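# Move the C-labelled box into the tote by the door

## Task

Find the box whose top shows the letter C and place only that box inside the tote near the door, resting fully within its rim with no part sticking out past the edge. All other boxes must stay on their desks. The robot must not topple or finish leaning, or the task fails. The result only counts if the box stays in place on its own, without the robot holding it.

## Robot and tools

ROBOT. TidyBot++: a base 0.54 m long, 0.50 m wide and 0.38 m tall on four driven casters, carrying one seven-joint arm with a two-finger gripper. The shoulder sits 0.12 m ahead of the base centre and 0.68 m up. Cameras: base_camera on the base, and wrist_camera, which looks the way the hand points. The arm starts folded with the hand aimed down. In that state the wrist and hand reach up to 0.08 m beyond the base front and the elbow rises up to 1.15 m. A downward-pointing hand reaches at most about 0.94 m high, and only near the base. Loose objects may occasionally get nudged by an outside push.

FRAMES. Base frame: origin on the floor below the base centre, x ahead, y to the left, z up. Odometry frame: the base frame as it was when the scene began. hand_pose is reported in the base frame and marks the spot between the finger pads. Its z axis runs out along the fingers, and the fingers move along its y axis. base_odometry heading grows to the left, range -3.142 to 3.142. It counts wheel rotation only, so slip shows up as travel, and it drifts a few cm and several degrees over roughly thirty moves. base_tilt is in degrees; forward and right are positive when the robot leans those ways. Both carry a fixed bias of up to about 1 degree plus noise.

execute_actions. Argument actions: a list holding one action, or empty (then it just reports state and pictures). An action may contain base, joints, or both, plus optional speeds; its motions begin together. base needs exactly one key, each a relative move from where the base last reported itself: translate_m (metres, forward positive, -2 to 2), strafe_m (metres sideways, left positive, -2 to 2), rotate_rad (radians, counter-clockwise from above positive, -6.3 to 6.3). joints gives absolute targets by name, in radians: joint_1_rad (any angle; vertical axis of the whole arm; positive is clockwise from above, opposite to rotate_rad), joint_2_rad shoulder -2.249 to 2.249, joint_3_rad any angle (upper-arm roll; from 3.14, positive swings a forward-bent forearm to the right), joint_4_rad elbow -2.579 to 2.579, joint_5_rad any angle (forearm roll; positive swings a forward-bent hand right), joint_6_rad wrist -2.099 to 2.099, joint_7_rad any angle (hand roll; hand down, positive is counter-clockwise from above; at 1.57 fingers open left-right). gripper_pos is 0 (open) to 1 (closed); gap is about 85 x (1 - gripper_pos) mm. Done tolerances: 0.039 for joints 1-4, 0.056 for joints 5-7, 0.03 for the gripper. Any-angle joints take the shorter direction, so turn in steps below half a revolution. speeds caps a motion for that action only: translate_m and strafe_m 0.05 to 0.5 m/s, rotate_rad 0.1 to 1.57 rad/s; the maximum is the default. A base move needing over 8.667 s is refused; no action runs past 15 s. Arm joints turn up to 1.39 rad/s (1.22 for joints 5-7). cameras: list of base_camera, wrist_camera or all; omitted or null means all, [] means none. Unknown keys, names or out-of-range numbers reject the whole call without motion. Anything left out of an action may keep pushing toward its previous target.

Other tools. wait: seconds, 0 to 10; returns state and pictures, commands nothing. zoom_image: camera (base_camera or wrist_camera) and region [x0, y0, x1, y1] in pixels from the top-left, at most 504 by 504, applied to that camera's latest full picture. finished_scene: scene, the current scene's number; it ends the scene irreversibly and reports success. Replying with no tool call ends everything.

ARM GEOMETRY. Segment lengths: upper arm 0.42 m, forearm 0.31 m, hand 0.31 m to the hand point. With joint_1_rad 0, joint_3_rad 3.14, joint_5_rad 0 the arm stays in the vertical plane of the base x axis, and angles from vertical (forward positive) are: upper arm joint_2_rad; forearm joint_2_rad - joint_4_rad; hand that minus joint_6_rad. Forward reach from the shoulder is the sum of length x sin(angle); height above it is the sum of length x cos(angle). Closed fingertips poke about 20 mm beyond the hand point.

RESULT LINES. pictures lists the image order. base_status and joint_status: done (for the base, only that wheels turned as commanded, even if slipping); off_target (stopped short, may still be pushing); contact_stop and time_out (target dropped, holds where it stopped); not_followed or joint command not followed with a cause line (a self-collision check withheld the arm targets; the gripper still acts, and withheld targets may be retried later). A gripper at 1 reading done means it holds nothing; off_target means something is between the fingers. on_its_own reports uncommanded changes. motor_effort is percent of max, positive toward higher joint values, with the last action's peak in brackets; readings have fixed bias and noise. ARM HIT means a hard strike on the base or the arm itself. MOTOR HOT appears from 60 C; OVER-TEMPERATURE FAULT at 75 C, when the arm sinks and unfinished keys show limit_stop_at_motor_heat (resend them). A torque fault (joints 1-4 limit 104.5 N m, warning 56.7; joints 5-7 limit 51.3, warning 29.4; held weight included) freezes arm and gripper for 10 s and skips the rest of the call. If any call stops, later robot calls in the same reply are skipped.

CAUTIONS. Friction can leave joints slightly off while saying done; fix by sending each joint its last command plus (wanted minus read). The hand is often 1-2 cm from its computed spot, so keep clear of the floor and trust images. Held loads make the arm sag; while holding, never command a joint to its read angle. No check stops the arm striking the base. A blocked base pushes until timeout and may still report done. Do not drive while the arm is snagged at about 0.8 m or higher, and avoid horizontal shoves on a raised hand: both can tip the robot; back off or retract to recover. Avoid drops, slams, hard pushes and long loaded holds. The robot keeps its last command while you think, so shorter replies help.

Each tool is called after "Emit:" as a command line: name --argument value for each argument, lists and objects as JSON in quotes; but a table of rows of numbers goes row by row, as --pt "numbers of a row", without its own name.

## Session

Emit:
execute_actions --actions '[]'

Scene clock: 0.00 s.
base_odometry: x=+0.000 y=+0.000 heading=+0.000 (m, m, rad; odometry frame)
base_tilt: forward=+0.1 right=-0.4 (deg)
base_status: not commanded
joint_positions: joint_1_rad=+0.007 joint_2_rad=-0.376 joint_3_rad=+3.088 joint_4_rad=-2.544 joint_5_rad=-0.021 joint_6_rad=-0.856 joint_7_rad=+1.523 gripper_pos=+0.000
joint_status: not commanded
motor_effort: joint_1_rad=+0 joint_2_rad=-2 joint_3_rad=+0 joint_4_rad=+14 joint_5_rad=-1 joint_6_rad=+1 joint_7_rad=+0 (%)
hand_pose: x=+0.2602 y=+0.0107 z=+0.5870 quat_wxyz=(-0.001, +0.998, -0.008, +0.059) (m; base frame)
pictures: base_camera, wrist_camera
Images, in order (width x height): base_camera 644x364, wrist_camera 644x476.

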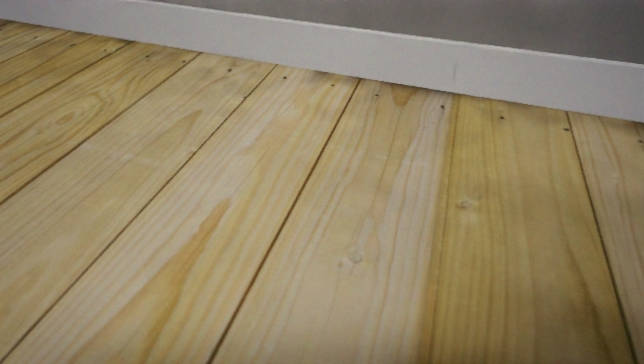

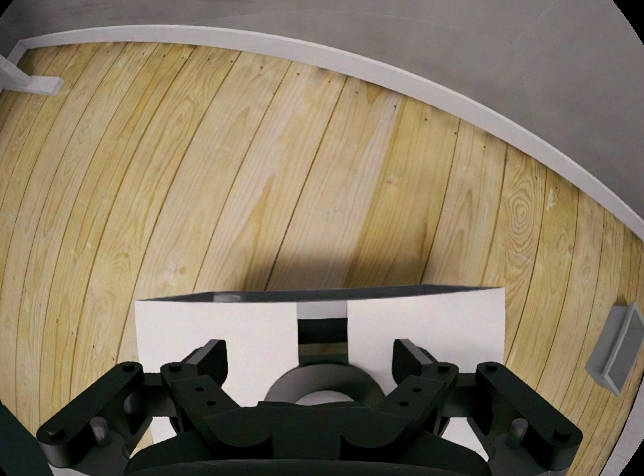

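Facing wall. Turn left.

Emit:
execute_actions --actions '[{"base":{"rotate_rad":1.57}}]'

Scene clock: 2.97 s.
base_odometry: x=+0.000 y=+0.000 heading=+1.569 (m, m, rad; odometry frame)
base_tilt: forward=+0.1 right=-0.5 (deg)
base_status: done
joint_positions: joint_1_rad=+0.007 joint_2_rad=-0.376 joint_3_rad=+3.088 joint_4_rad=-2.544 joint_5_rad=-0.021 joint_6_rad=-0.856 joint_7_rad=+1.523 gripper_pos=+0.000
joint_status: not commanded
motor_effort: joint_1_rad=+0(1) joint_2_rad=-1(1) joint_3_rad=+0(0) joint_4_rad=+14(14) joint_5_rad=+0(1) joint_6_rad=+1(1) joint_7_rad=+0(0) (%)
hand_pose: x=+0.2602 y=+0.0107 z=+0.5870 quat_wxyz=(-0.001, +0.998, -0.008, +0.059) (m; base frame)
pictures: base_camera, wrist_camera
Images, in order (width x height): base_camera 644x364, wrist_camera 644x476.

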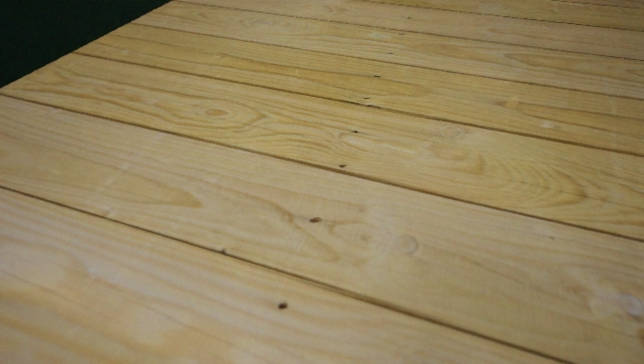

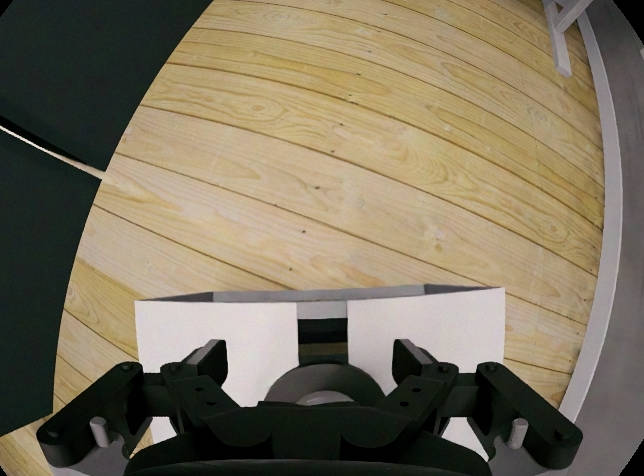

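Base camera looks down. Raise the wrist camera to look around.

Emit:
execute_actions --actions '[{"joints":{"joint_6_rad":0.7}}]'

Scene clock: 5.67 s.
base_odometry: x=+0.000 y=+0.000 heading=+1.569 (m, m, rad; odometry frame)
base_tilt: forward=+0.1 right=-0.5 (deg)
base_status: not commanded
joint_positions: joint_1_rad=+0.007 joint_2_rad=-0.376 joint_3_rad=+3.088 joint_4_rad=-2.543 joint_5_rad=-0.021 joint_6_rad=+0.676 joint_7_rad=+1.523 gripper_pos=+0.000
joint_status: all done
motor_effort: joint_1_rad=+0(1) joint_2_rad=-6(6) joint_3_rad=+0(0) joint_4_rad=+19(19) joint_5_rad=+0(0) joint_6_rad=+9(10) joint_7_rad=+0(0) (%)
hand_pose: x=+0.5340 y=+0.0199 z=+0.9209 quat_wxyz=(-0.028, +0.679, -0.005, +0.734) (m; base frame)
pictures: base_camera, wrist_camera
Images, in order (width x height): base_camera 644x364, wrist_camera 644x476.

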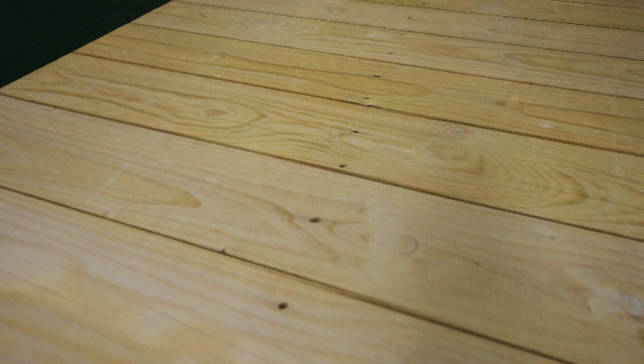

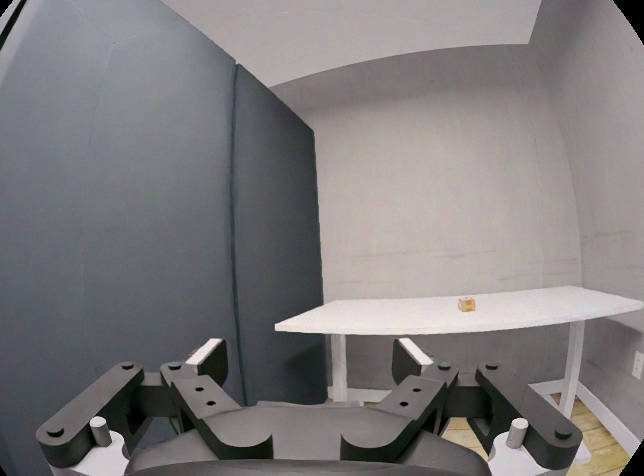

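A desk ahead with a box. Check behind too.

Emit:
execute_actions --actions '[{"base":{"rotate_rad":3.14}}]' --cameras '["wrist_camera"]'

Scene clock: 10.43 s.
base_odometry: x=+0.000 y=+0.000 heading=-1.575 (m, m, rad; odometry frame)
base_tilt: forward=+0.1 right=-0.4 (deg)
base_status: done
joint_positions: joint_1_rad=+0.007 joint_2_rad=-0.376 joint_3_rad=+3.088 joint_4_rad=-2.543 joint_5_rad=-0.021 joint_6_rad=+0.676 joint_7_rad=+1.523 gripper_pos=+0.000
joint_status: not commanded
motor_effort: joint_1_rad=+0(1) joint_2_rad=-6(7) joint_3_rad=+0(1) joint_4_rad=+19(19) joint_5_rad=+0(0) joint_6_rad=+9(9) joint_7_rad=+0(0) (%)
hand_pose: x=+0.5340 y=+0.0199 z=+0.9209 quat_wxyz=(-0.028, +0.679, -0.005, +0.734) (m; base frame)
pictures: wrist_camera
Images, in order (width x height): wrist_camera 644x476.

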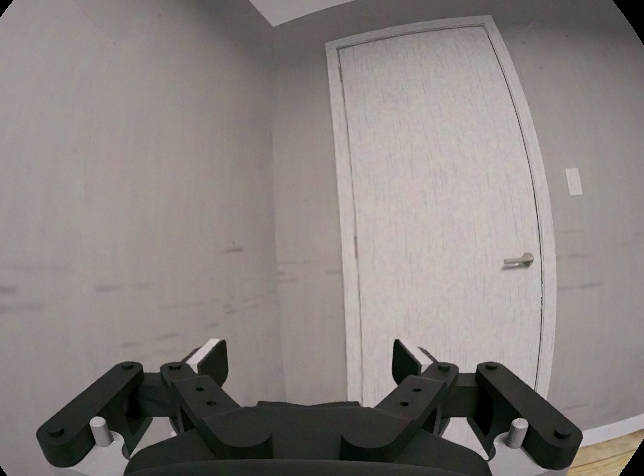

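Door here. Look the remaining way (heading π), tilted down a bit.

Emit:
execute_actions --actions '[{"base":{"rotate_rad":-1.57},"joints":{"joint_6_rad":0.2}}]' --cameras '["wrist_camera"]'

Scene clock: 14.10 s.
base_odometry: x=+0.000 y=+0.000 heading=+3.139 (m, m, rad; odometry frame)
base_tilt: forward=+0.0 right=-0.4 (deg)
base_status: done
joint_positions: joint_1_rad=+0.007 joint_2_rad=-0.376 joint_3_rad=+3.088 joint_4_rad=-2.543 joint_5_rad=-0.021 joint_6_rad=+0.224 joint_7_rad=+1.523 gripper_pos=+0.000
joint_status: all done
motor_effort: joint_1_rad=+0(1) joint_2_rad=-6(7) joint_3_rad=-1(1) joint_4_rad=+18(20) joint_5_rad=+0(1) joint_6_rad=+9(11) joint_7_rad=+0(0) (%)
hand_pose: x=+0.5137 y=+0.0190 z=+0.7829 quat_wxyz=(-0.021, +0.826, -0.006, +0.563) (m; base frame)
pictures: wrist_camera
Images, in order (width x height): wrist_camera 644x476.

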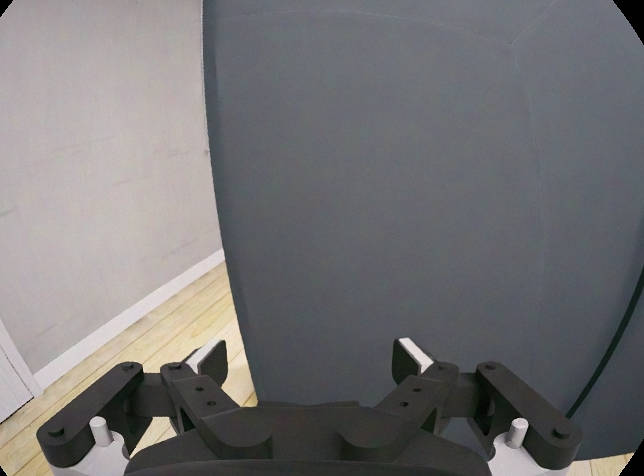

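Blocked there. Go to the desk.

Emit:
execute_actions --actions '[{"base":{"rotate_rad":-1.57},"joints":{"joint_6_rad":0.45}}]' --cameras '["wrist_camera"]'

Scene clock: 17.77 s.
base_odometry: x=+0.000 y=+0.000 heading=+1.570 (m, m, rad; odometry frame)
base_tilt: forward=+0.0 right=-0.4 (deg)
base_status: done
joint_positions: joint_1_rad=+0.007 joint_2_rad=-0.376 joint_3_rad=+3.088 joint_4_rad=-2.539 joint_5_rad=-0.021 joint_6_rad=+0.422 joint_7_rad=+1.523 gripper_pos=+0.000
joint_status: all done
motor_effort: joint_1_rad=+0(1) joint_2_rad=-6(7) joint_3_rad=+0(1) joint_4_rad=+19(21) joint_5_rad=+0(0) joint_6_rad=+9(10) joint_7_rad=+0(0) (%)
hand_pose: x=+0.5313 y=+0.0197 z=+0.8446 quat_wxyz=(-0.025, +0.765, -0.006, +0.644) (m; base frame)
pictures: wrist_camera
Images, in order (width x height): wrist_camera 644x476.

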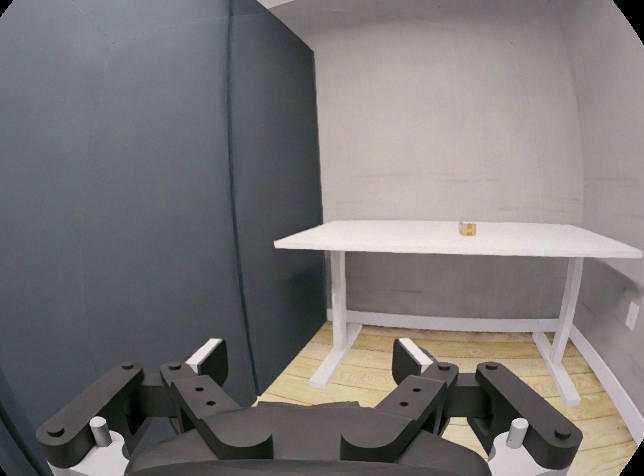

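Emit:
execute_actions --actions '[{"base":{"translate_m":0.8}}]' --cameras '["wrist_camera"]'

Scene clock: 21.53 s.
base_odometry: x=+0.002 y=+0.800 heading=+1.569 (m, m, rad; odometry frame)
base_tilt: forward=+0.0 right=-0.4 (deg)
base_status: done
joint_positions: joint_1_rad=+0.007 joint_2_rad=-0.376 joint_3_rad=+3.088 joint_4_rad=-2.539 joint_5_rad=-0.021 joint_6_rad=+0.422 joint_7_rad=+1.523 gripper_pos=+0.000
joint_status: not commanded
motor_effort: joint_1_rad=+1(1) joint_2_rad=-6(8) joint_3_rad=+0(0) joint_4_rad=+19(19) joint_5_rad=+0(0) joint_6_rad=+9(9) joint_7_rad=+0(0) (%)
hand_pose: x=+0.5313 y=+0.0197 z=+0.8446 quat_wxyz=(-0.025, +0.765, -0.006, +0.644) (m; base frame)
pictures: wrist_camera
Images, in order (width x height): wrist_camera 644x476.

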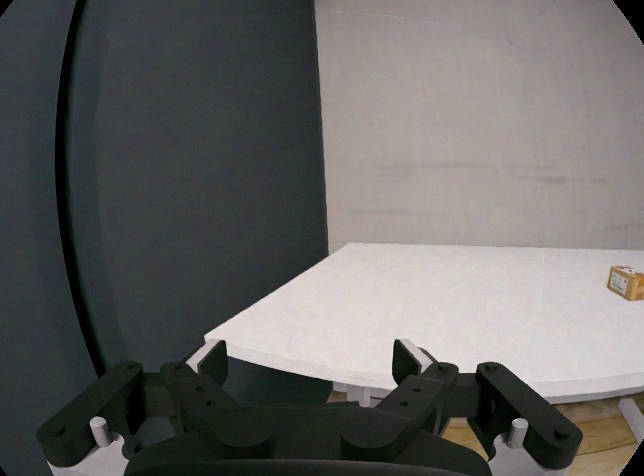

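Emit:
execute_actions --actions '[{"base":{"strafe_m":-0.5},"joints":{"joint_2_rad":-0.1,"joint_4_rad":-2.0,"joint_6_rad":-0.3}}]' --cameras '["wrist_camera"]'

Scene clock: 25.57 s.
base_odometry: x=+0.502 y=+0.800 heading=+1.570 (m, m, rad; odometry frame)
base_tilt: forward=+0.0 right=-0.4 (deg)
base_status: done
joint_positions: joint_1_rad=+0.007 joint_2_rad=-0.121 joint_3_rad=+3.088 joint_4_rad=-2.014 joint_5_rad=-0.021 joint_6_rad=-0.255 joint_7_rad=+1.523 gripper_pos=+0.000
joint_status: all done
motor_effort: joint_1_rad=+0(2) joint_2_rad=-16(17) joint_3_rad=+0(3) joint_4_rad=+20(20) joint_5_rad=+0(0) joint_6_rad=+8(10) joint_7_rad=+0(0) (%)
hand_pose: x=+0.6259 y=+0.0275 z=+0.8301 quat_wxyz=(-0.027, +0.879, -0.007, +0.476) (m; base frame)
pictures: wrist_camera
Images, in order (width x height): wrist_camera 644x476.

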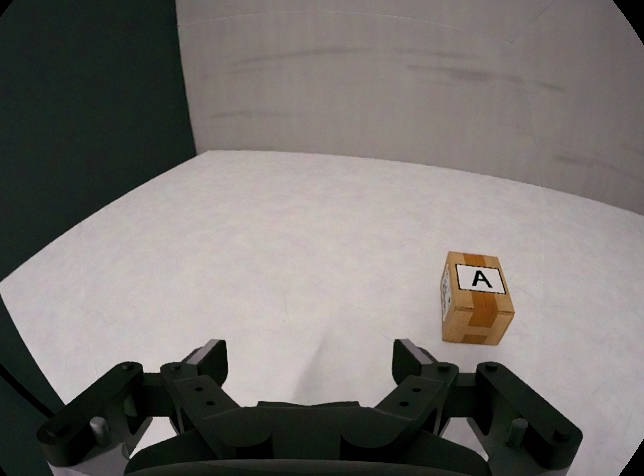

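Box A only. Explore the gap seen near the door.

Emit:
execute_actions --actions '[{"base":{"translate_m":-1.2},"joints":{"joint_2_rad":-0.376,"joint_4_rad":-2.54,"joint_6_rad":0.3}}]' --cameras '[]'

Emit:
execute_actions --actions '[{"base":{"rotate_rad":1.57}}]' --cameras '["wrist_camera"]'

Scene clock: 35.60 s.
base_odometry: x=+0.501 y=-0.248 heading=+1.530 (m, m, rad; odometry frame)
base_tilt: forward=+0.0 right=-0.5 (deg)
base_status: translate_m time_out (by the wheels' count: -1.048 of -1.200)
joint_positions: joint_1_rad=+0.007 joint_2_rad=-0.377 joint_3_rad=+3.090 joint_4_rad=-2.539 joint_5_rad=-0.021 joint_6_rad=+0.260 joint_7_rad=+1.523 gripper_pos=+0.000
joint_status: all done
motor_effort: joint_1_rad=+1(3) joint_2_rad=-4(20) joint_3_rad=-1(7) joint_4_rad=+19(25) joint_5_rad=+0(1) joint_6_rad=+9(9) joint_7_rad=+0(0) (%)
hand_pose: x=+0.5185 y=+0.0184 z=+0.7963 quat_wxyz=(-0.022, +0.814, -0.007, +0.581) (m; base frame)
pictures: none
No camera images: the call's "cameras" was empty. Leave "cameras" out to get every camera's image.

not run: a stop came earlier in this reply.

Backed into something, probably the tote.

Emit:
execute_actions --actions '[{"base":{"translate_m":0.15}}]' --cameras '[]'

Emit:
execute_actions --actions '[{"base":{"rotate_rad":1.57}}]'

Scene clock: 38.93 s.
base_odometry: x=+0.507 y=-0.098 heading=+1.531 (m, m, rad; odometry frame)
base_tilt: forward=+0.1 right=-0.4 (deg)
base_status: done
joint_positions: joint_1_rad=+0.007 joint_2_rad=-0.376 joint_3_rad=+3.090 joint_4_rad=-2.539 joint_5_rad=-0.021 joint_6_rad=+0.260 joint_7_rad=+1.523 gripper_pos=+0.000
joint_status: not commanded
motor_effort: joint_1_rad=+1(0) joint_2_rad=-5(9) joint_3_rad=-1(0) joint_4_rad=+19(20) joint_5_rad=+0(0) joint_6_rad=+9(9) joint_7_rad=+0(0) (%)
hand_pose: x=+0.5187 y=+0.0184 z=+0.7957 quat_wxyz=(-0.022, +0.814, -0.007, +0.580) (m; base frame)
pictures: none
No camera images: the call's "cameras" was empty. Leave "cameras" out to get every camera's image.

Scene clock: 41.23 s.
base_odometry: x=+0.507 y=-0.098 heading=+3.100 (m, m, rad; odometry frame)
base_tilt: forward=+0.1 right=-0.5 (deg)
base_status: done
joint_positions: joint_1_rad=+0.007 joint_2_rad=-0.376 joint_3_rad=+3.090 joint_4_rad=-2.539 joint_5_rad=-0.021 joint_6_rad=+0.260 joint_7_rad=+1.523 gripper_pos=+0.000
joint_status: not commanded
motor_effort: joint_1_rad=+1(1) joint_2_rad=-5(7) joint_3_rad=+0(1) joint_4_rad=+19(19) joint_5_rad=+0(0) joint_6_rad=+8(9) joint_7_rad=+0(0) (%)
hand_pose: x=+0.5187 y=+0.0184 z=+0.7957 quat_wxyz=(-0.022, +0.814, -0.007, +0.580) (m; base frame)
pictures: base_camera, wrist_camera
Images, in order (width x height): base_camera 644x364, wrist_camera 644x476.

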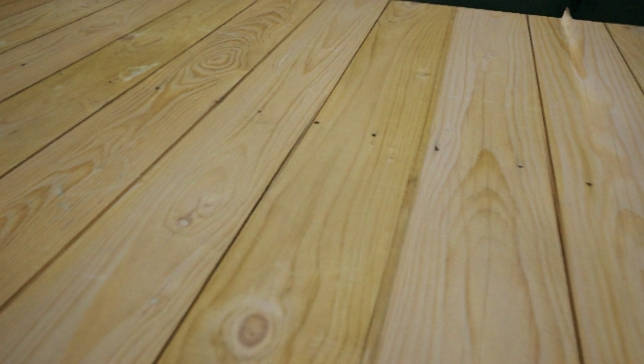

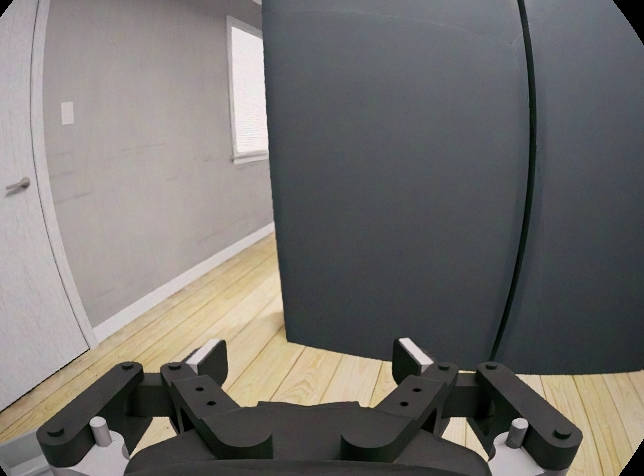

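Emit:
execute_actions --actions '[{"base":{"rotate_rad":0.35},"joints":{"joint_6_rad":-0.1}}]'

Scene clock: 44.07 s.
base_odometry: x=+0.507 y=-0.098 heading=-2.834 (m, m, rad; odometry frame)
base_tilt: forward=+0.1 right=-0.4 (deg)
base_status: done
joint_positions: joint_1_rad=+0.007 joint_2_rad=-0.376 joint_3_rad=+3.090 joint_4_rad=-2.543 joint_5_rad=-0.021 joint_6_rad=-0.075 joint_7_rad=+1.523 gripper_pos=+0.000
joint_status: all done
motor_effort: joint_1_rad=+0(1) joint_2_rad=-5(6) joint_3_rad=+0(1) joint_4_rad=+18(20) joint_5_rad=-1(0) joint_6_rad=+7(8) joint_7_rad=+0(0) (%)
hand_pose: x=+0.4674 y=+0.0167 z=+0.7025 quat_wxyz=(-0.016, +0.901, -0.008, +0.434) (m; base frame)
pictures: base_camera, wrist_camera
Images, in order (width x height): base_camera 644x364, wrist_camera 644x476.

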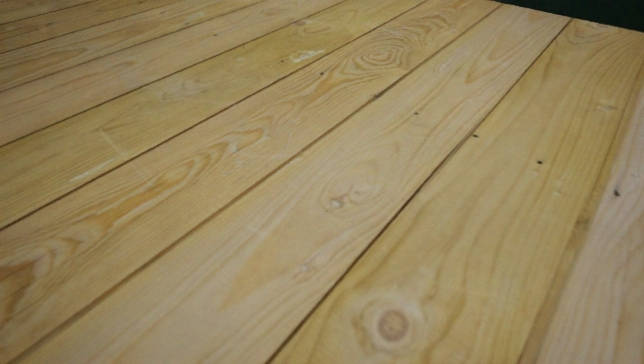

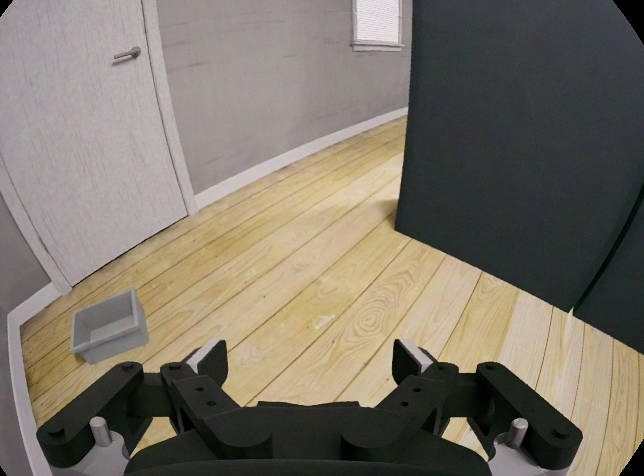

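Emit:
execute_actions --actions '[{"base":{"translate_m":0.9}}]'

Scene clock: 48.67 s.
base_odometry: x=-0.350 y=-0.372 heading=-2.833 (m, m, rad; odometry frame)
base_tilt: forward=+0.1 right=-0.4 (deg)
base_status: done
joint_positions: joint_1_rad=+0.007 joint_2_rad=-0.376 joint_3_rad=+3.090 joint_4_rad=-2.543 joint_5_rad=-0.021 joint_6_rad=-0.075 joint_7_rad=+1.523 gripper_pos=+0.000
joint_status: not commanded
motor_effort: joint_1_rad=+1(0) joint_2_rad=-5(7) joint_3_rad=+0(1) joint_4_rad=+18(19) joint_5_rad=+0(0) joint_6_rad=+7(8) joint_7_rad=+0(0) (%)
hand_pose: x=+0.4674 y=+0.0167 z=+0.7025 quat_wxyz=(-0.016, +0.901, -0.008, +0.434) (m; base frame)
pictures: base_camera, wrist_camera
Images, in order (width x height): base_camera 644x364, wrist_camera 644x476.

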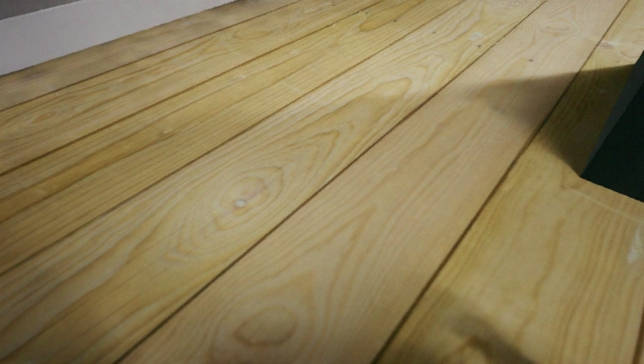

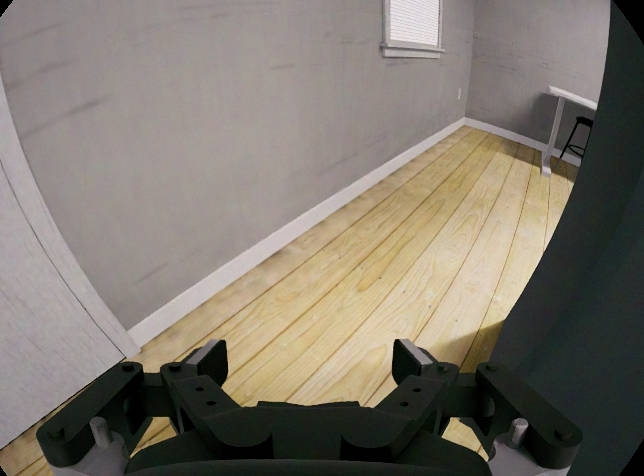

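Emit:
execute_actions --actions '[{"base":{"rotate_rad":-0.35},"joints":{"joint_6_rad":0.3}}]' --cameras '[]'

Emit:
execute_actions --actions '[{"base":{"translate_m":1.5}}]'

Scene clock: 51.23 s.
base_odometry: x=-0.351 y=-0.372 heading=+3.101 (m, m, rad; odometry frame)
base_tilt: forward=+0.0 right=-0.4 (deg)
base_status: done
joint_positions: joint_1_rad=+0.007 joint_2_rad=-0.376 joint_3_rad=+3.090 joint_4_rad=-2.537 joint_5_rad=-0.021 joint_6_rad=+0.276 joint_7_rad=+1.523 gripper_pos=+0.000
joint_status: all done
motor_effort: joint_1_rad=+0(2) joint_2_rad=-6(6) joint_3_rad=+0(2) joint_4_rad=+19(20) joint_5_rad=+0(0) joint_6_rad=+9(9) joint_7_rad=+0(0) (%)
hand_pose: x=+0.5209 y=+0.0185 z=+0.8018 quat_wxyz=(-0.022, +0.809, -0.007, +0.587) (m; base frame)
pictures: none
No camera images: the call's "cameras" was empty. Leave "cameras" out to get every camera's image.

Scene clock: 58.73 s.
TORQUE WARNING: joint_2_rad reached its warning level (56.7 N m).
base_odometry: x=-0.738 y=-0.355 heading=+3.103 (m, m, rad; odometry frame)
base_tilt: forward=+0.1 right=-0.4 (deg)
base_status: translate_m time_out (by the wheels' count: +0.388 of +1.500)
joint_positions: joint_1_rad=+0.005 joint_2_rad=-0.370 joint_3_rad=+3.089 joint_4_rad=-2.536 joint_5_rad=-0.021 joint_6_rad=+0.280 joint_7_rad=+1.523 gripper_pos=+0.000
joint_status: not commanded
motor_effort: joint_1_rad=+1(6) joint_2_rad=-6(31) joint_3_rad=+0(7) joint_4_rad=+19(22) joint_5_rad=+0(1) joint_6_rad=+9(11) joint_7_rad=+0(0) (%)
hand_pose: x=+0.5222 y=+0.0195 z=+0.8007 quat_wxyz=(-0.023, +0.810, -0.006, +0.587) (m; base frame)
pictures: base_camera, wrist_camera
Images, in order (width x height): base_camera 644x364, wrist_camera 644x476.

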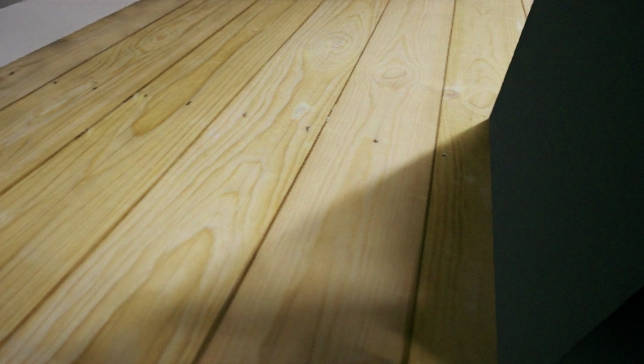

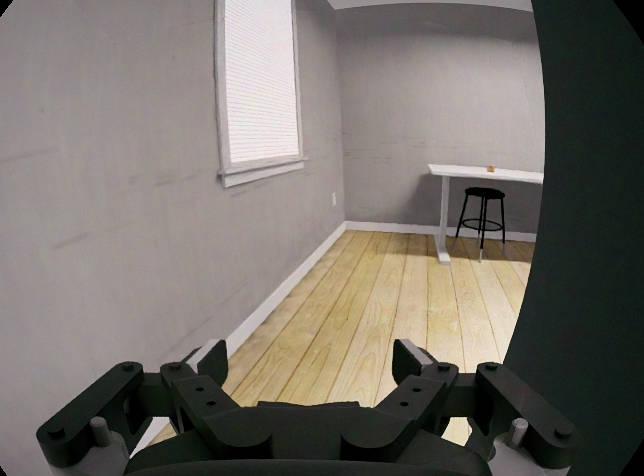

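Clipped the partition corner. Strafe left, then go.

Emit:
execute_actions --actions '[{"base":{"strafe_m":0.3}}]' --cameras '[]'

Emit:
execute_actions --actions '[{"base":{"translate_m":1.0}}]'

Scene clock: 62.33 s.
base_odometry: x=-0.750 y=-0.655 heading=+3.103 (m, m, rad; odometry frame)
base_tilt: forward=+0.0 right=-0.4 (deg)
base_status: done
joint_positions: joint_1_rad=+0.005 joint_2_rad=-0.370 joint_3_rad=+3.089 joint_4_rad=-2.536 joint_5_rad=-0.021 joint_6_rad=+0.280 joint_7_rad=+1.523 gripper_pos=+0.000
joint_status: not commanded
motor_effort: joint_1_rad=+0(0) joint_2_rad=-6(6) joint_3_rad=+0(1) joint_4_rad=+19(19) joint_5_rad=+0(0) joint_6_rad=+9(9) joint_7_rad=+0(0) (%)
hand_pose: x=+0.5222 y=+0.0195 z=+0.8007 quat_wxyz=(-0.023, +0.810, -0.006, +0.587) (m; base frame)
pictures: none
No camera images: the call's "cameras" was empty. Leave "cameras" out to get every camera's image.

Scene clock: 68.33 s.
base_odometry: x=-1.688 y=-0.619 heading=+3.073 (m, m, rad; odometry frame)
base_tilt: forward=+0.1 right=-0.4 (deg)
base_status: translate_m time_out (by the wheels' count: +0.939 of +1.000)
joint_positions: joint_1_rad=+0.005 joint_2_rad=-0.368 joint_3_rad=+3.087 joint_4_rad=-2.536 joint_5_rad=-0.021 joint_6_rad=+0.280 joint_7_rad=+1.523 gripper_pos=+0.000
joint_status: not commanded
motor_effort: joint_1_rad=+1(3) joint_2_rad=-6(22) joint_3_rad=+1(8) joint_4_rad=+19(21) joint_5_rad=-1(1) joint_6_rad=+9(11) joint_7_rad=+0(0) (%)
hand_pose: x=+0.5221 y=+0.0203 z=+0.8000 quat_wxyz=(-0.023, +0.810, -0.005, +0.586) (m; base frame)
pictures: base_camera, wrist_camera
Images, in order (width x height): base_camera 644x364, wrist_camera 644x476.

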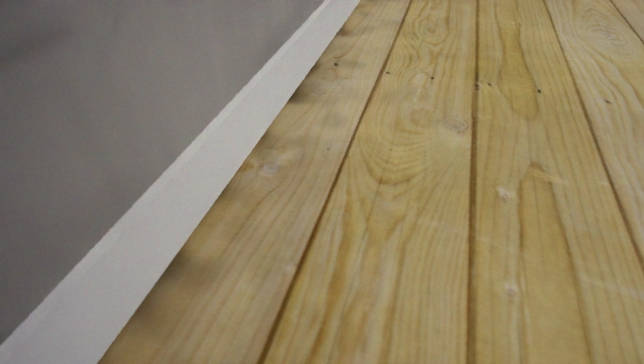

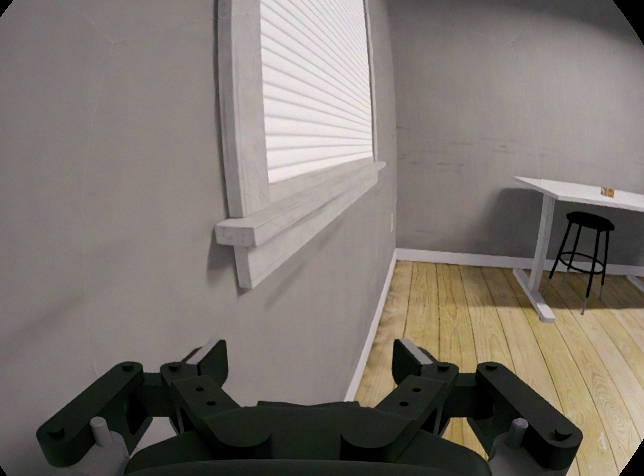

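Scraping the wall. Strafe right well clear.

Emit:
execute_actions --actions '[{"base":{"strafe_m":-0.6}}]'

Scene clock: 74.30 s.
base_odometry: x=-1.664 y=-0.267 heading=+3.056 (m, m, rad; odometry frame)
base_tilt: forward=+0.0 right=-0.4 (deg)
base_status: strafe_m time_out (by the wheels' count: -0.352 of -0.600)
joint_positions: joint_1_rad=+0.007 joint_2_rad=-0.372 joint_3_rad=+3.092 joint_4_rad=-2.538 joint_5_rad=-0.021 joint_6_rad=+0.280 joint_7_rad=+1.523 gripper_pos=+0.000
joint_status: not commanded
motor_effort: joint_1_rad=+0(4) joint_2_rad=-5(14) joint_3_rad=+0(9) joint_4_rad=+19(23) joint_5_rad=+0(2) joint_6_rad=+9(10) joint_7_rad=+0(0) (%)
hand_pose: x=+0.5213 y=+0.0176 z=+0.8006 quat_wxyz=(-0.022, +0.809, -0.008, +0.587) (m; base frame)
pictures: base_camera, wrist_camera
Images, in order (width x height): base_camera 644x364, wrist_camera 644x476.

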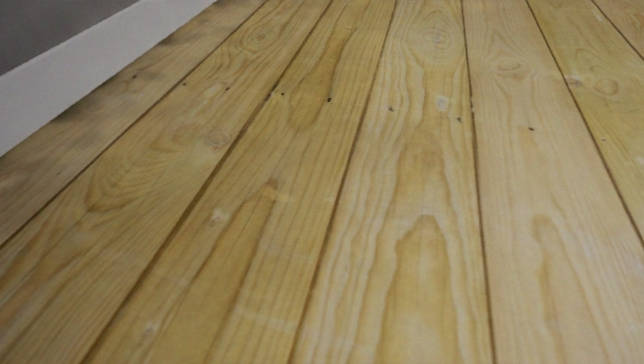

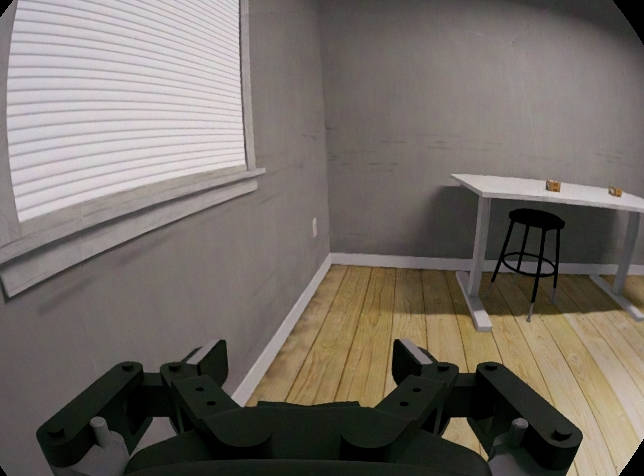

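Still in the corridor; move to centre and advance.

Emit:
execute_actions --actions '[{"base":{"strafe_m":0.17}}]' --cameras '[]'

Emit:
execute_actions --actions '[{"base":{"translate_m":0.8}}]'

Scene clock: 77.60 s.
base_odometry: x=-1.679 y=-0.437 heading=+3.057 (m, m, rad; odometry frame)
base_tilt: forward=+0.0 right=-0.5 (deg)
base_status: done
joint_positions: joint_1_rad=+0.007 joint_2_rad=-0.372 joint_3_rad=+3.091 joint_4_rad=-2.538 joint_5_rad=-0.021 joint_6_rad=+0.280 joint_7_rad=+1.523 gripper_pos=+0.000
joint_status: not commanded
motor_effort: joint_1_rad=+1(2) joint_2_rad=-6(6) joint_3_rad=+0(2) joint_4_rad=+18(19) joint_5_rad=+0(1) joint_6_rad=+9(9) joint_7_rad=+0(0) (%)
hand_pose: x=+0.5213 y=+0.0178 z=+0.8005 quat_wxyz=(-0.022, +0.809, -0.008, +0.587) (m; base frame)
pictures: none
No camera images: the call's "cameras" was empty. Leave "cameras" out to get every camera's image.

Scene clock: 83.10 s.
base_odometry: x=-2.303 y=-0.383 heading=+2.999 (m, m, rad; odometry frame)
base_tilt: forward=+0.1 right=-0.4 (deg)
base_status: translate_m time_out (by the wheels' count: +0.627 of +0.800)
joint_positions: joint_1_rad=+0.006 joint_2_rad=-0.369 joint_3_rad=+3.088 joint_4_rad=-2.535 joint_5_rad=-0.021 joint_6_rad=+0.280 joint_7_rad=+1.523 gripper_pos=+0.000
joint_status: not commanded
motor_effort: joint_1_rad=+0(4) joint_2_rad=-6(19) joint_3_rad=+1(10) joint_4_rad=+19(20) joint_5_rad=+0(2) joint_6_rad=+9(11) joint_7_rad=+0(0) (%)
hand_pose: x=+0.5224 y=+0.0196 z=+0.8009 quat_wxyz=(-0.023, +0.809, -0.006, +0.587) (m; base frame)
pictures: base_camera, wrist_camera
Images, in order (width x height): base_camera 644x364, wrist_camera 644x476.

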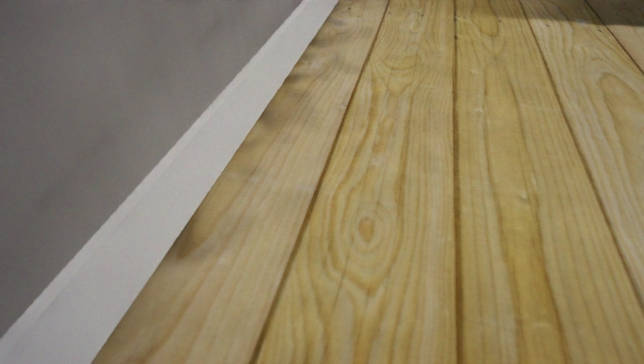

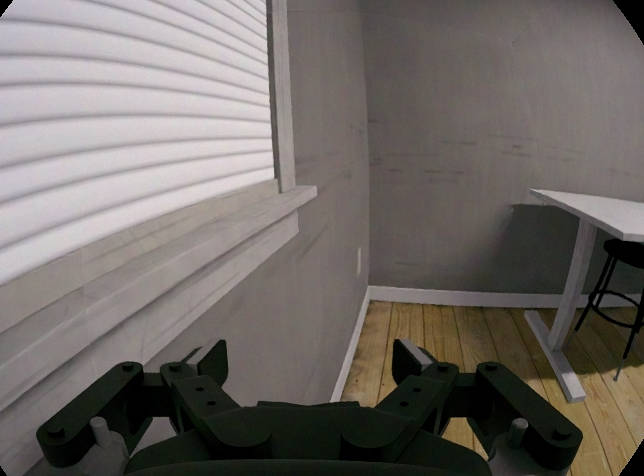

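Emit:
execute_actions --actions '[{"base":{"strafe_m":-0.7}}]'

Scene clock: 87.00 s.
base_odometry: x=-2.205 y=+0.310 heading=+3.000 (m, m, rad; odometry frame)
base_tilt: forward=+0.0 right=-0.4 (deg)
base_status: done
joint_positions: joint_1_rad=+0.006 joint_2_rad=-0.369 joint_3_rad=+3.088 joint_4_rad=-2.535 joint_5_rad=-0.021 joint_6_rad=+0.280 joint_7_rad=+1.523 gripper_pos=+0.000
joint_status: not commanded
motor_effort: joint_1_rad=+1(1) joint_2_rad=-6(6) joint_3_rad=+0(2) joint_4_rad=+19(19) joint_5_rad=+0(1) joint_6_rad=+9(9) joint_7_rad=+0(0) (%)
hand_pose: x=+0.5224 y=+0.0196 z=+0.8009 quat_wxyz=(-0.023, +0.809, -0.006, +0.587) (m; base frame)
pictures: base_camera, wrist_camera
Images, in order (width x height): base_camera 644x364, wrist_camera 644x476.

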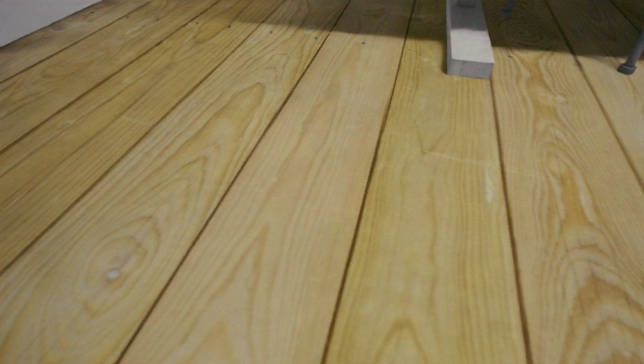

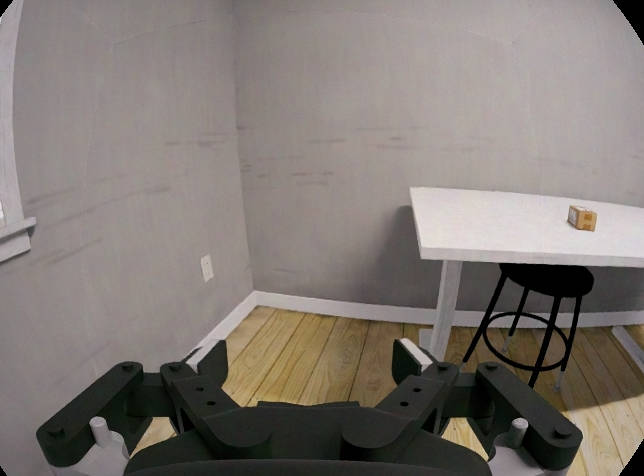

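Emit:
execute_actions --actions '[{"base":{"strafe_m":-0.6},"joints":{"joint_2_rad":-0.1,"joint_4_rad":-2.0,"joint_6_rad":-0.2}}]' --cameras '["wrist_camera"]'

Scene clock: 90.80 s.
base_odometry: x=-2.121 y=+0.905 heading=+3.000 (m, m, rad; odometry frame)
base_tilt: forward=+0.1 right=-0.4 (deg)
base_status: done
joint_positions: joint_1_rad=+0.006 joint_2_rad=-0.121 joint_3_rad=+3.088 joint_4_rad=-2.014 joint_5_rad=-0.021 joint_6_rad=-0.153 joint_7_rad=+1.523 gripper_pos=+0.000
joint_status: all done
motor_effort: joint_1_rad=+0(1) joint_2_rad=-16(17) joint_3_rad=+0(1) joint_4_rad=+20(21) joint_5_rad=+0(1) joint_6_rad=+8(10) joint_7_rad=+0(0) (%)
hand_pose: x=+0.6419 y=+0.0283 z=+0.8576 quat_wxyz=(-0.029, +0.854, -0.006, +0.520) (m; base frame)
pictures: wrist_camera
Images, in order (width x height): wrist_camera 644x476.

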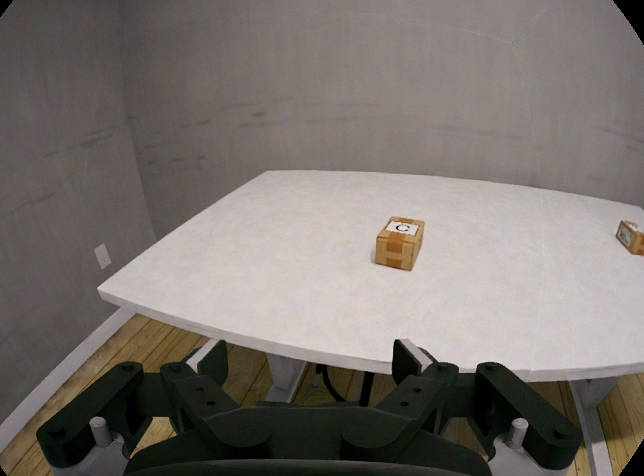

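Emit:
execute_actions --actions '[{"base":{"translate_m":-0.35},"joints":{"joint_2_rad":0.6,"joint_4_rad":-1.95,"joint_6_rad":0.98}}]' --cameras '["wrist_camera"]'

Scene clock: 96.57 s.
base_odometry: x=-1.774 y=+0.856 heading=+3.001 (m, m, rad; odometry frame)
base_tilt: forward=+0.0 right=-0.4 (deg)
base_status: done
joint_positions: joint_1_rad=+0.006 joint_2_rad=+0.581 joint_3_rad=+3.088 joint_4_rad=-1.965 joint_5_rad=-0.021 joint_6_rad=+0.934 joint_7_rad=+1.523 gripper_pos=+0.000
joint_status: all done
motor_effort: joint_1_rad=+0(1) joint_2_rad=-35(37) joint_3_rad=-2(2) joint_4_rad=+15(20) joint_5_rad=+0(0) joint_6_rad=+9(9) joint_7_rad=+0(0) (%)
hand_pose: x=+0.8366 y=+0.0217 z=+0.7612 quat_wxyz=(-0.039, +0.721, -0.024, +0.692) (m; base frame)
pictures: wrist_camera
Images, in order (width x height): wrist_camera 644x476.

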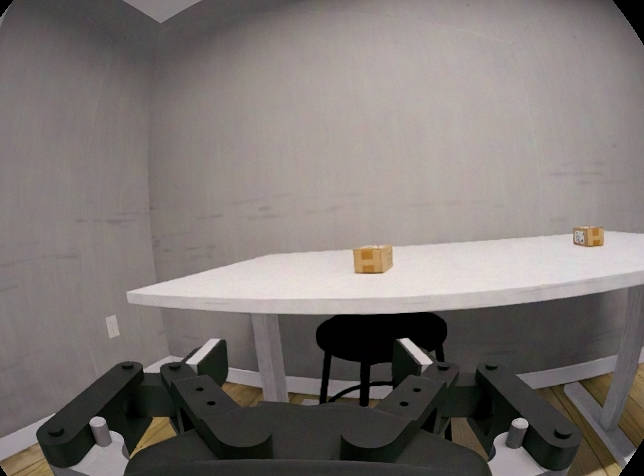

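Emit:
execute_actions --actions '[{"base":{"translate_m":0.4}}]' --cameras '["wrist_camera"]'

Scene clock: 100.13 s.
base_odometry: x=-2.170 y=+0.912 heading=+3.000 (m, m, rad; odometry frame)
base_tilt: forward=+0.1 right=-0.4 (deg)
base_status: done
joint_positions: joint_1_rad=+0.006 joint_2_rad=+0.587 joint_3_rad=+3.088 joint_4_rad=-1.957 joint_5_rad=-0.021 joint_6_rad=+0.936 joint_7_rad=+1.523 gripper_pos=+0.000
joint_status: not commanded
motor_effort: joint_1_rad=+0(8) joint_2_rad=-35(39) joint_3_rad=-2(5) joint_4_rad=+14(16) joint_5_rad=+0(2) joint_6_rad=+9(10) joint_7_rad=+0(0) (%)
hand_pose: x=+0.8391 y=+0.0219 z=+0.7610 quat_wxyz=(-0.039, +0.720, -0.024, +0.693) (m; base frame)
pictures: wrist_camera
Images, in order (width x height): wrist_camera 644x476.

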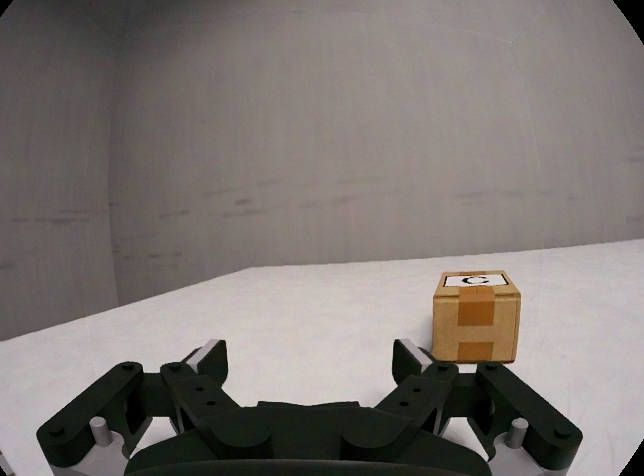

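Emit:
execute_actions --actions '[{"base":{"strafe_m":-0.09,"translate_m":0}}]'

action 0: "base" must hold exactly one of rotate_rad, strafe_m, translate_m; got {"strafe_m": -0.09, "translate_m": 0}

Emit:
execute_actions --actions '[{"base":{"strafe_m":-0.09}}]' --cameras '["wrist_camera"]'

Scene clock: 104.20 s.
base_odometry: x=-2.158 y=+1.001 heading=+3.000 (m, m, rad; odometry frame)
base_tilt: forward=+0.1 right=-0.4 (deg)
base_status: done
joint_positions: joint_1_rad=+0.011 joint_2_rad=+0.587 joint_3_rad=+3.088 joint_4_rad=-1.957 joint_5_rad=-0.021 joint_6_rad=+0.936 joint_7_rad=+1.523 gripper_pos=+0.000
joint_status: not commanded
motor_effort: joint_1_rad=+1(6) joint_2_rad=-36(37) joint_3_rad=-1(4) joint_4_rad=+14(15) joint_5_rad=+0(0) joint_6_rad=+9(10) joint_7_rad=+0(0) (%)
hand_pose: x=+0.8392 y=+0.0178 z=+0.7611 quat_wxyz=(-0.037, +0.720, -0.026, +0.693) (m; base frame)
pictures: wrist_camera
Images, in order (width x height): wrist_camera 644x476.

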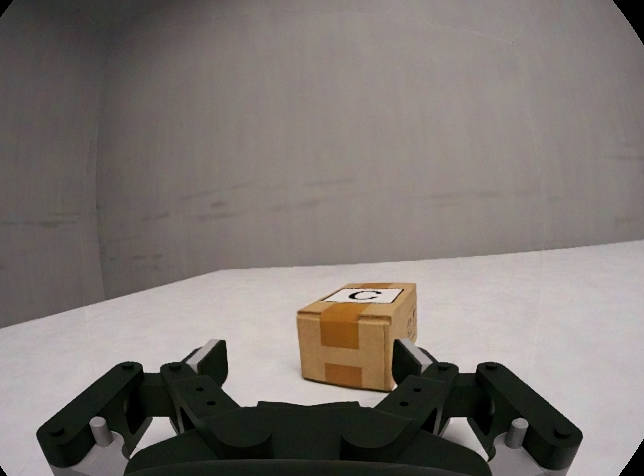

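Emit:
execute_actions --actions '[{"base":{"translate_m":-0.06}}]' --cameras '[]'

Emit:
execute_actions --actions '[{"base":{"strafe_m":-0.025}}]' --cameras '[]'

Emit:
execute_actions --actions '[{"base":{"translate_m":0.12,"x":0}}]'

Scene clock: 107.07 s.
base_odometry: x=-2.098 y=+0.993 heading=+3.000 (m, m, rad; odometry frame)
base_tilt: forward=+0.1 right=-0.4 (deg)
base_status: done
joint_positions: joint_1_rad=+0.011 joint_2_rad=+0.588 joint_3_rad=+3.088 joint_4_rad=-1.956 joint_5_rad=-0.021 joint_6_rad=+0.936 joint_7_rad=+1.523 gripper_pos=+0.000
joint_status: not commanded
motor_effort: joint_1_rad=+1(2) joint_2_rad=-36(39) joint_3_rad=-1(2) joint_4_rad=+15(16) joint_5_rad=+0(0) joint_6_rad=+9(10) joint_7_rad=+0(0) (%)
hand_pose: x=+0.8394 y=+0.0178 z=+0.7611 quat_wxyz=(-0.037, +0.720, -0.026, +0.693) (m; base frame)
pictures: none
No camera images: the call's "cameras" was empty. Leave "cameras" out to get every camera's image.

Scene clock: 107.90 s.
base_odometry: x=-2.094 y=+1.018 heading=+3.000 (m, m, rad; odometry frame)
base_tilt: forward=+0.1 right=-0.4 (deg)
base_status: done
joint_positions: joint_1_rad=+0.013 joint_2_rad=+0.588 joint_3_rad=+3.088 joint_4_rad=-1.956 joint_5_rad=-0.021 joint_6_rad=+0.937 joint_7_rad=+1.523 gripper_pos=+0.000
joint_status: not commanded
motor_effort: joint_1_rad=+0(5) joint_2_rad=-35(37) joint_3_rad=-1(4) joint_4_rad=+15(15) joint_5_rad=+0(1) joint_6_rad=+9(10) joint_7_rad=+0(0) (%)
hand_pose: x=+0.8395 y=+0.0163 z=+0.7611 quat_wxyz=(-0.036, +0.720, -0.026, +0.693) (m; base frame)
pictures: none
No camera images: the call's "cameras" was empty. Leave "cameras" out to get every camera's image.


Emit:
execute_actions --actions '[{"base":{"translate_m":0.13},"speeds":{"translate_m":0.1}}]' --cameras '["wrist_camera"]'

Scene clock: 110.77 s.
base_odometry: x=-2.223 y=+1.037 heading=+2.999 (m, m, rad; odometry frame)
base_tilt: forward=+0.1 right=-0.4 (deg)
base_status: done
joint_positions: joint_1_rad=+0.013 joint_2_rad=+0.588 joint_3_rad=+3.088 joint_4_rad=-1.956 joint_5_rad=-0.021 joint_6_rad=+0.937 joint_7_rad=+1.523 gripper_pos=+0.000
joint_status: not commanded
motor_effort: joint_1_rad=+0(2) joint_2_rad=-35(38) joint_3_rad=-1(2) joint_4_rad=+14(16) joint_5_rad=+0(0) joint_6_rad=+9(10) joint_7_rad=+0(0) (%)
hand_pose: x=+0.8395 y=+0.0163 z=+0.7613 quat_wxyz=(-0.036, +0.719, -0.026, +0.693) (m; base frame)
pictures: wrist_camera
Images, in order (width x height): wrist_camera 644x476.

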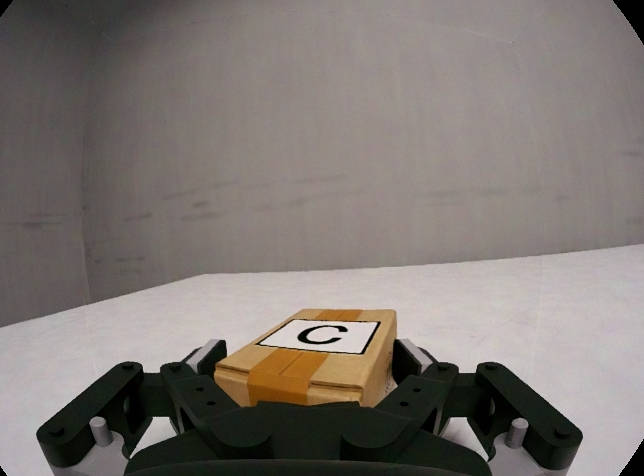

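Emit:
execute_actions --actions '[{"joints":{"gripper_pos":1}}]' --cameras '[]'

Emit:
execute_actions --actions '[{"joints":{"joint_2_rad":0.45,"joint_6_rad":0.85}}]' --cameras '["wrist_camera"]'

Scene clock: 114.50 s.
base_odometry: x=-2.223 y=+1.037 heading=+2.999 (m, m, rad; odometry frame)
base_tilt: forward=+0.1 right=-0.5 (deg)
base_status: not commanded
joint_positions: joint_1_rad=+0.013 joint_2_rad=+0.588 joint_3_rad=+3.088 joint_4_rad=-1.956 joint_5_rad=-0.021 joint_6_rad=+0.941 joint_7_rad=+1.523 gripper_pos=+0.318
joint_status: gripper_pos off_target (ended at +0.318, target +1.000)
motor_effort: joint_1_rad=+0(1) joint_2_rad=-35(36) joint_3_rad=-2(2) joint_4_rad=+14(15) joint_5_rad=+0(0) joint_6_rad=+8(10) joint_7_rad=+0(0) (%)
hand_pose: x=+0.8397 y=+0.0163 z=+0.7624 quat_wxyz=(-0.036, +0.718, -0.026, +0.695) (m; base frame)
pictures: none
No camera images: the call's "cameras" was empty. Leave "cameras" out to get every camera's image.

Scene clock: 115.70 s.
base_odometry: x=-2.223 y=+1.037 heading=+2.999 (m, m, rad; odometry frame)
base_tilt: forward=+0.1 right=-0.4 (deg)
base_status: not commanded
joint_positions: joint_1_rad=+0.013 joint_2_rad=+0.462 joint_3_rad=+3.088 joint_4_rad=-1.956 joint_5_rad=-0.021 joint_6_rad=+0.892 joint_7_rad=+1.523 gripper_pos=+0.318
joint_status: all done
motor_effort: joint_1_rad=+1(1) joint_2_rad=-35(40) joint_3_rad=-1(2) joint_4_rad=+17(17) joint_5_rad=+0(0) joint_6_rad=+10(11) joint_7_rad=+0(0) (%)
hand_pose: x=+0.8249 y=+0.0171 z=+0.8371 quat_wxyz=(-0.037, +0.691, -0.024, +0.722) (m; base frame)
pictures: wrist_camera
Images, in order (width x height): wrist_camera 644x476.

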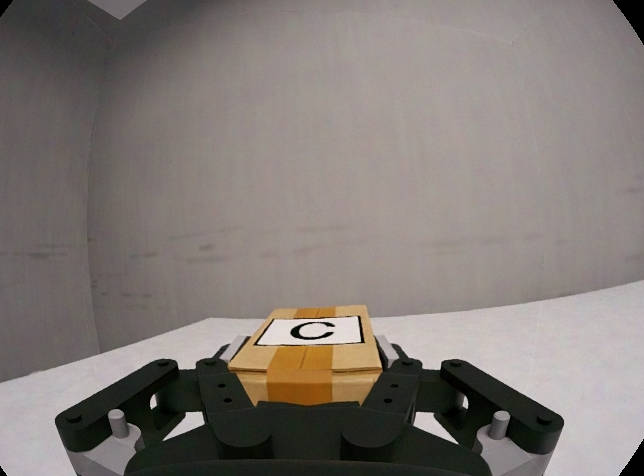

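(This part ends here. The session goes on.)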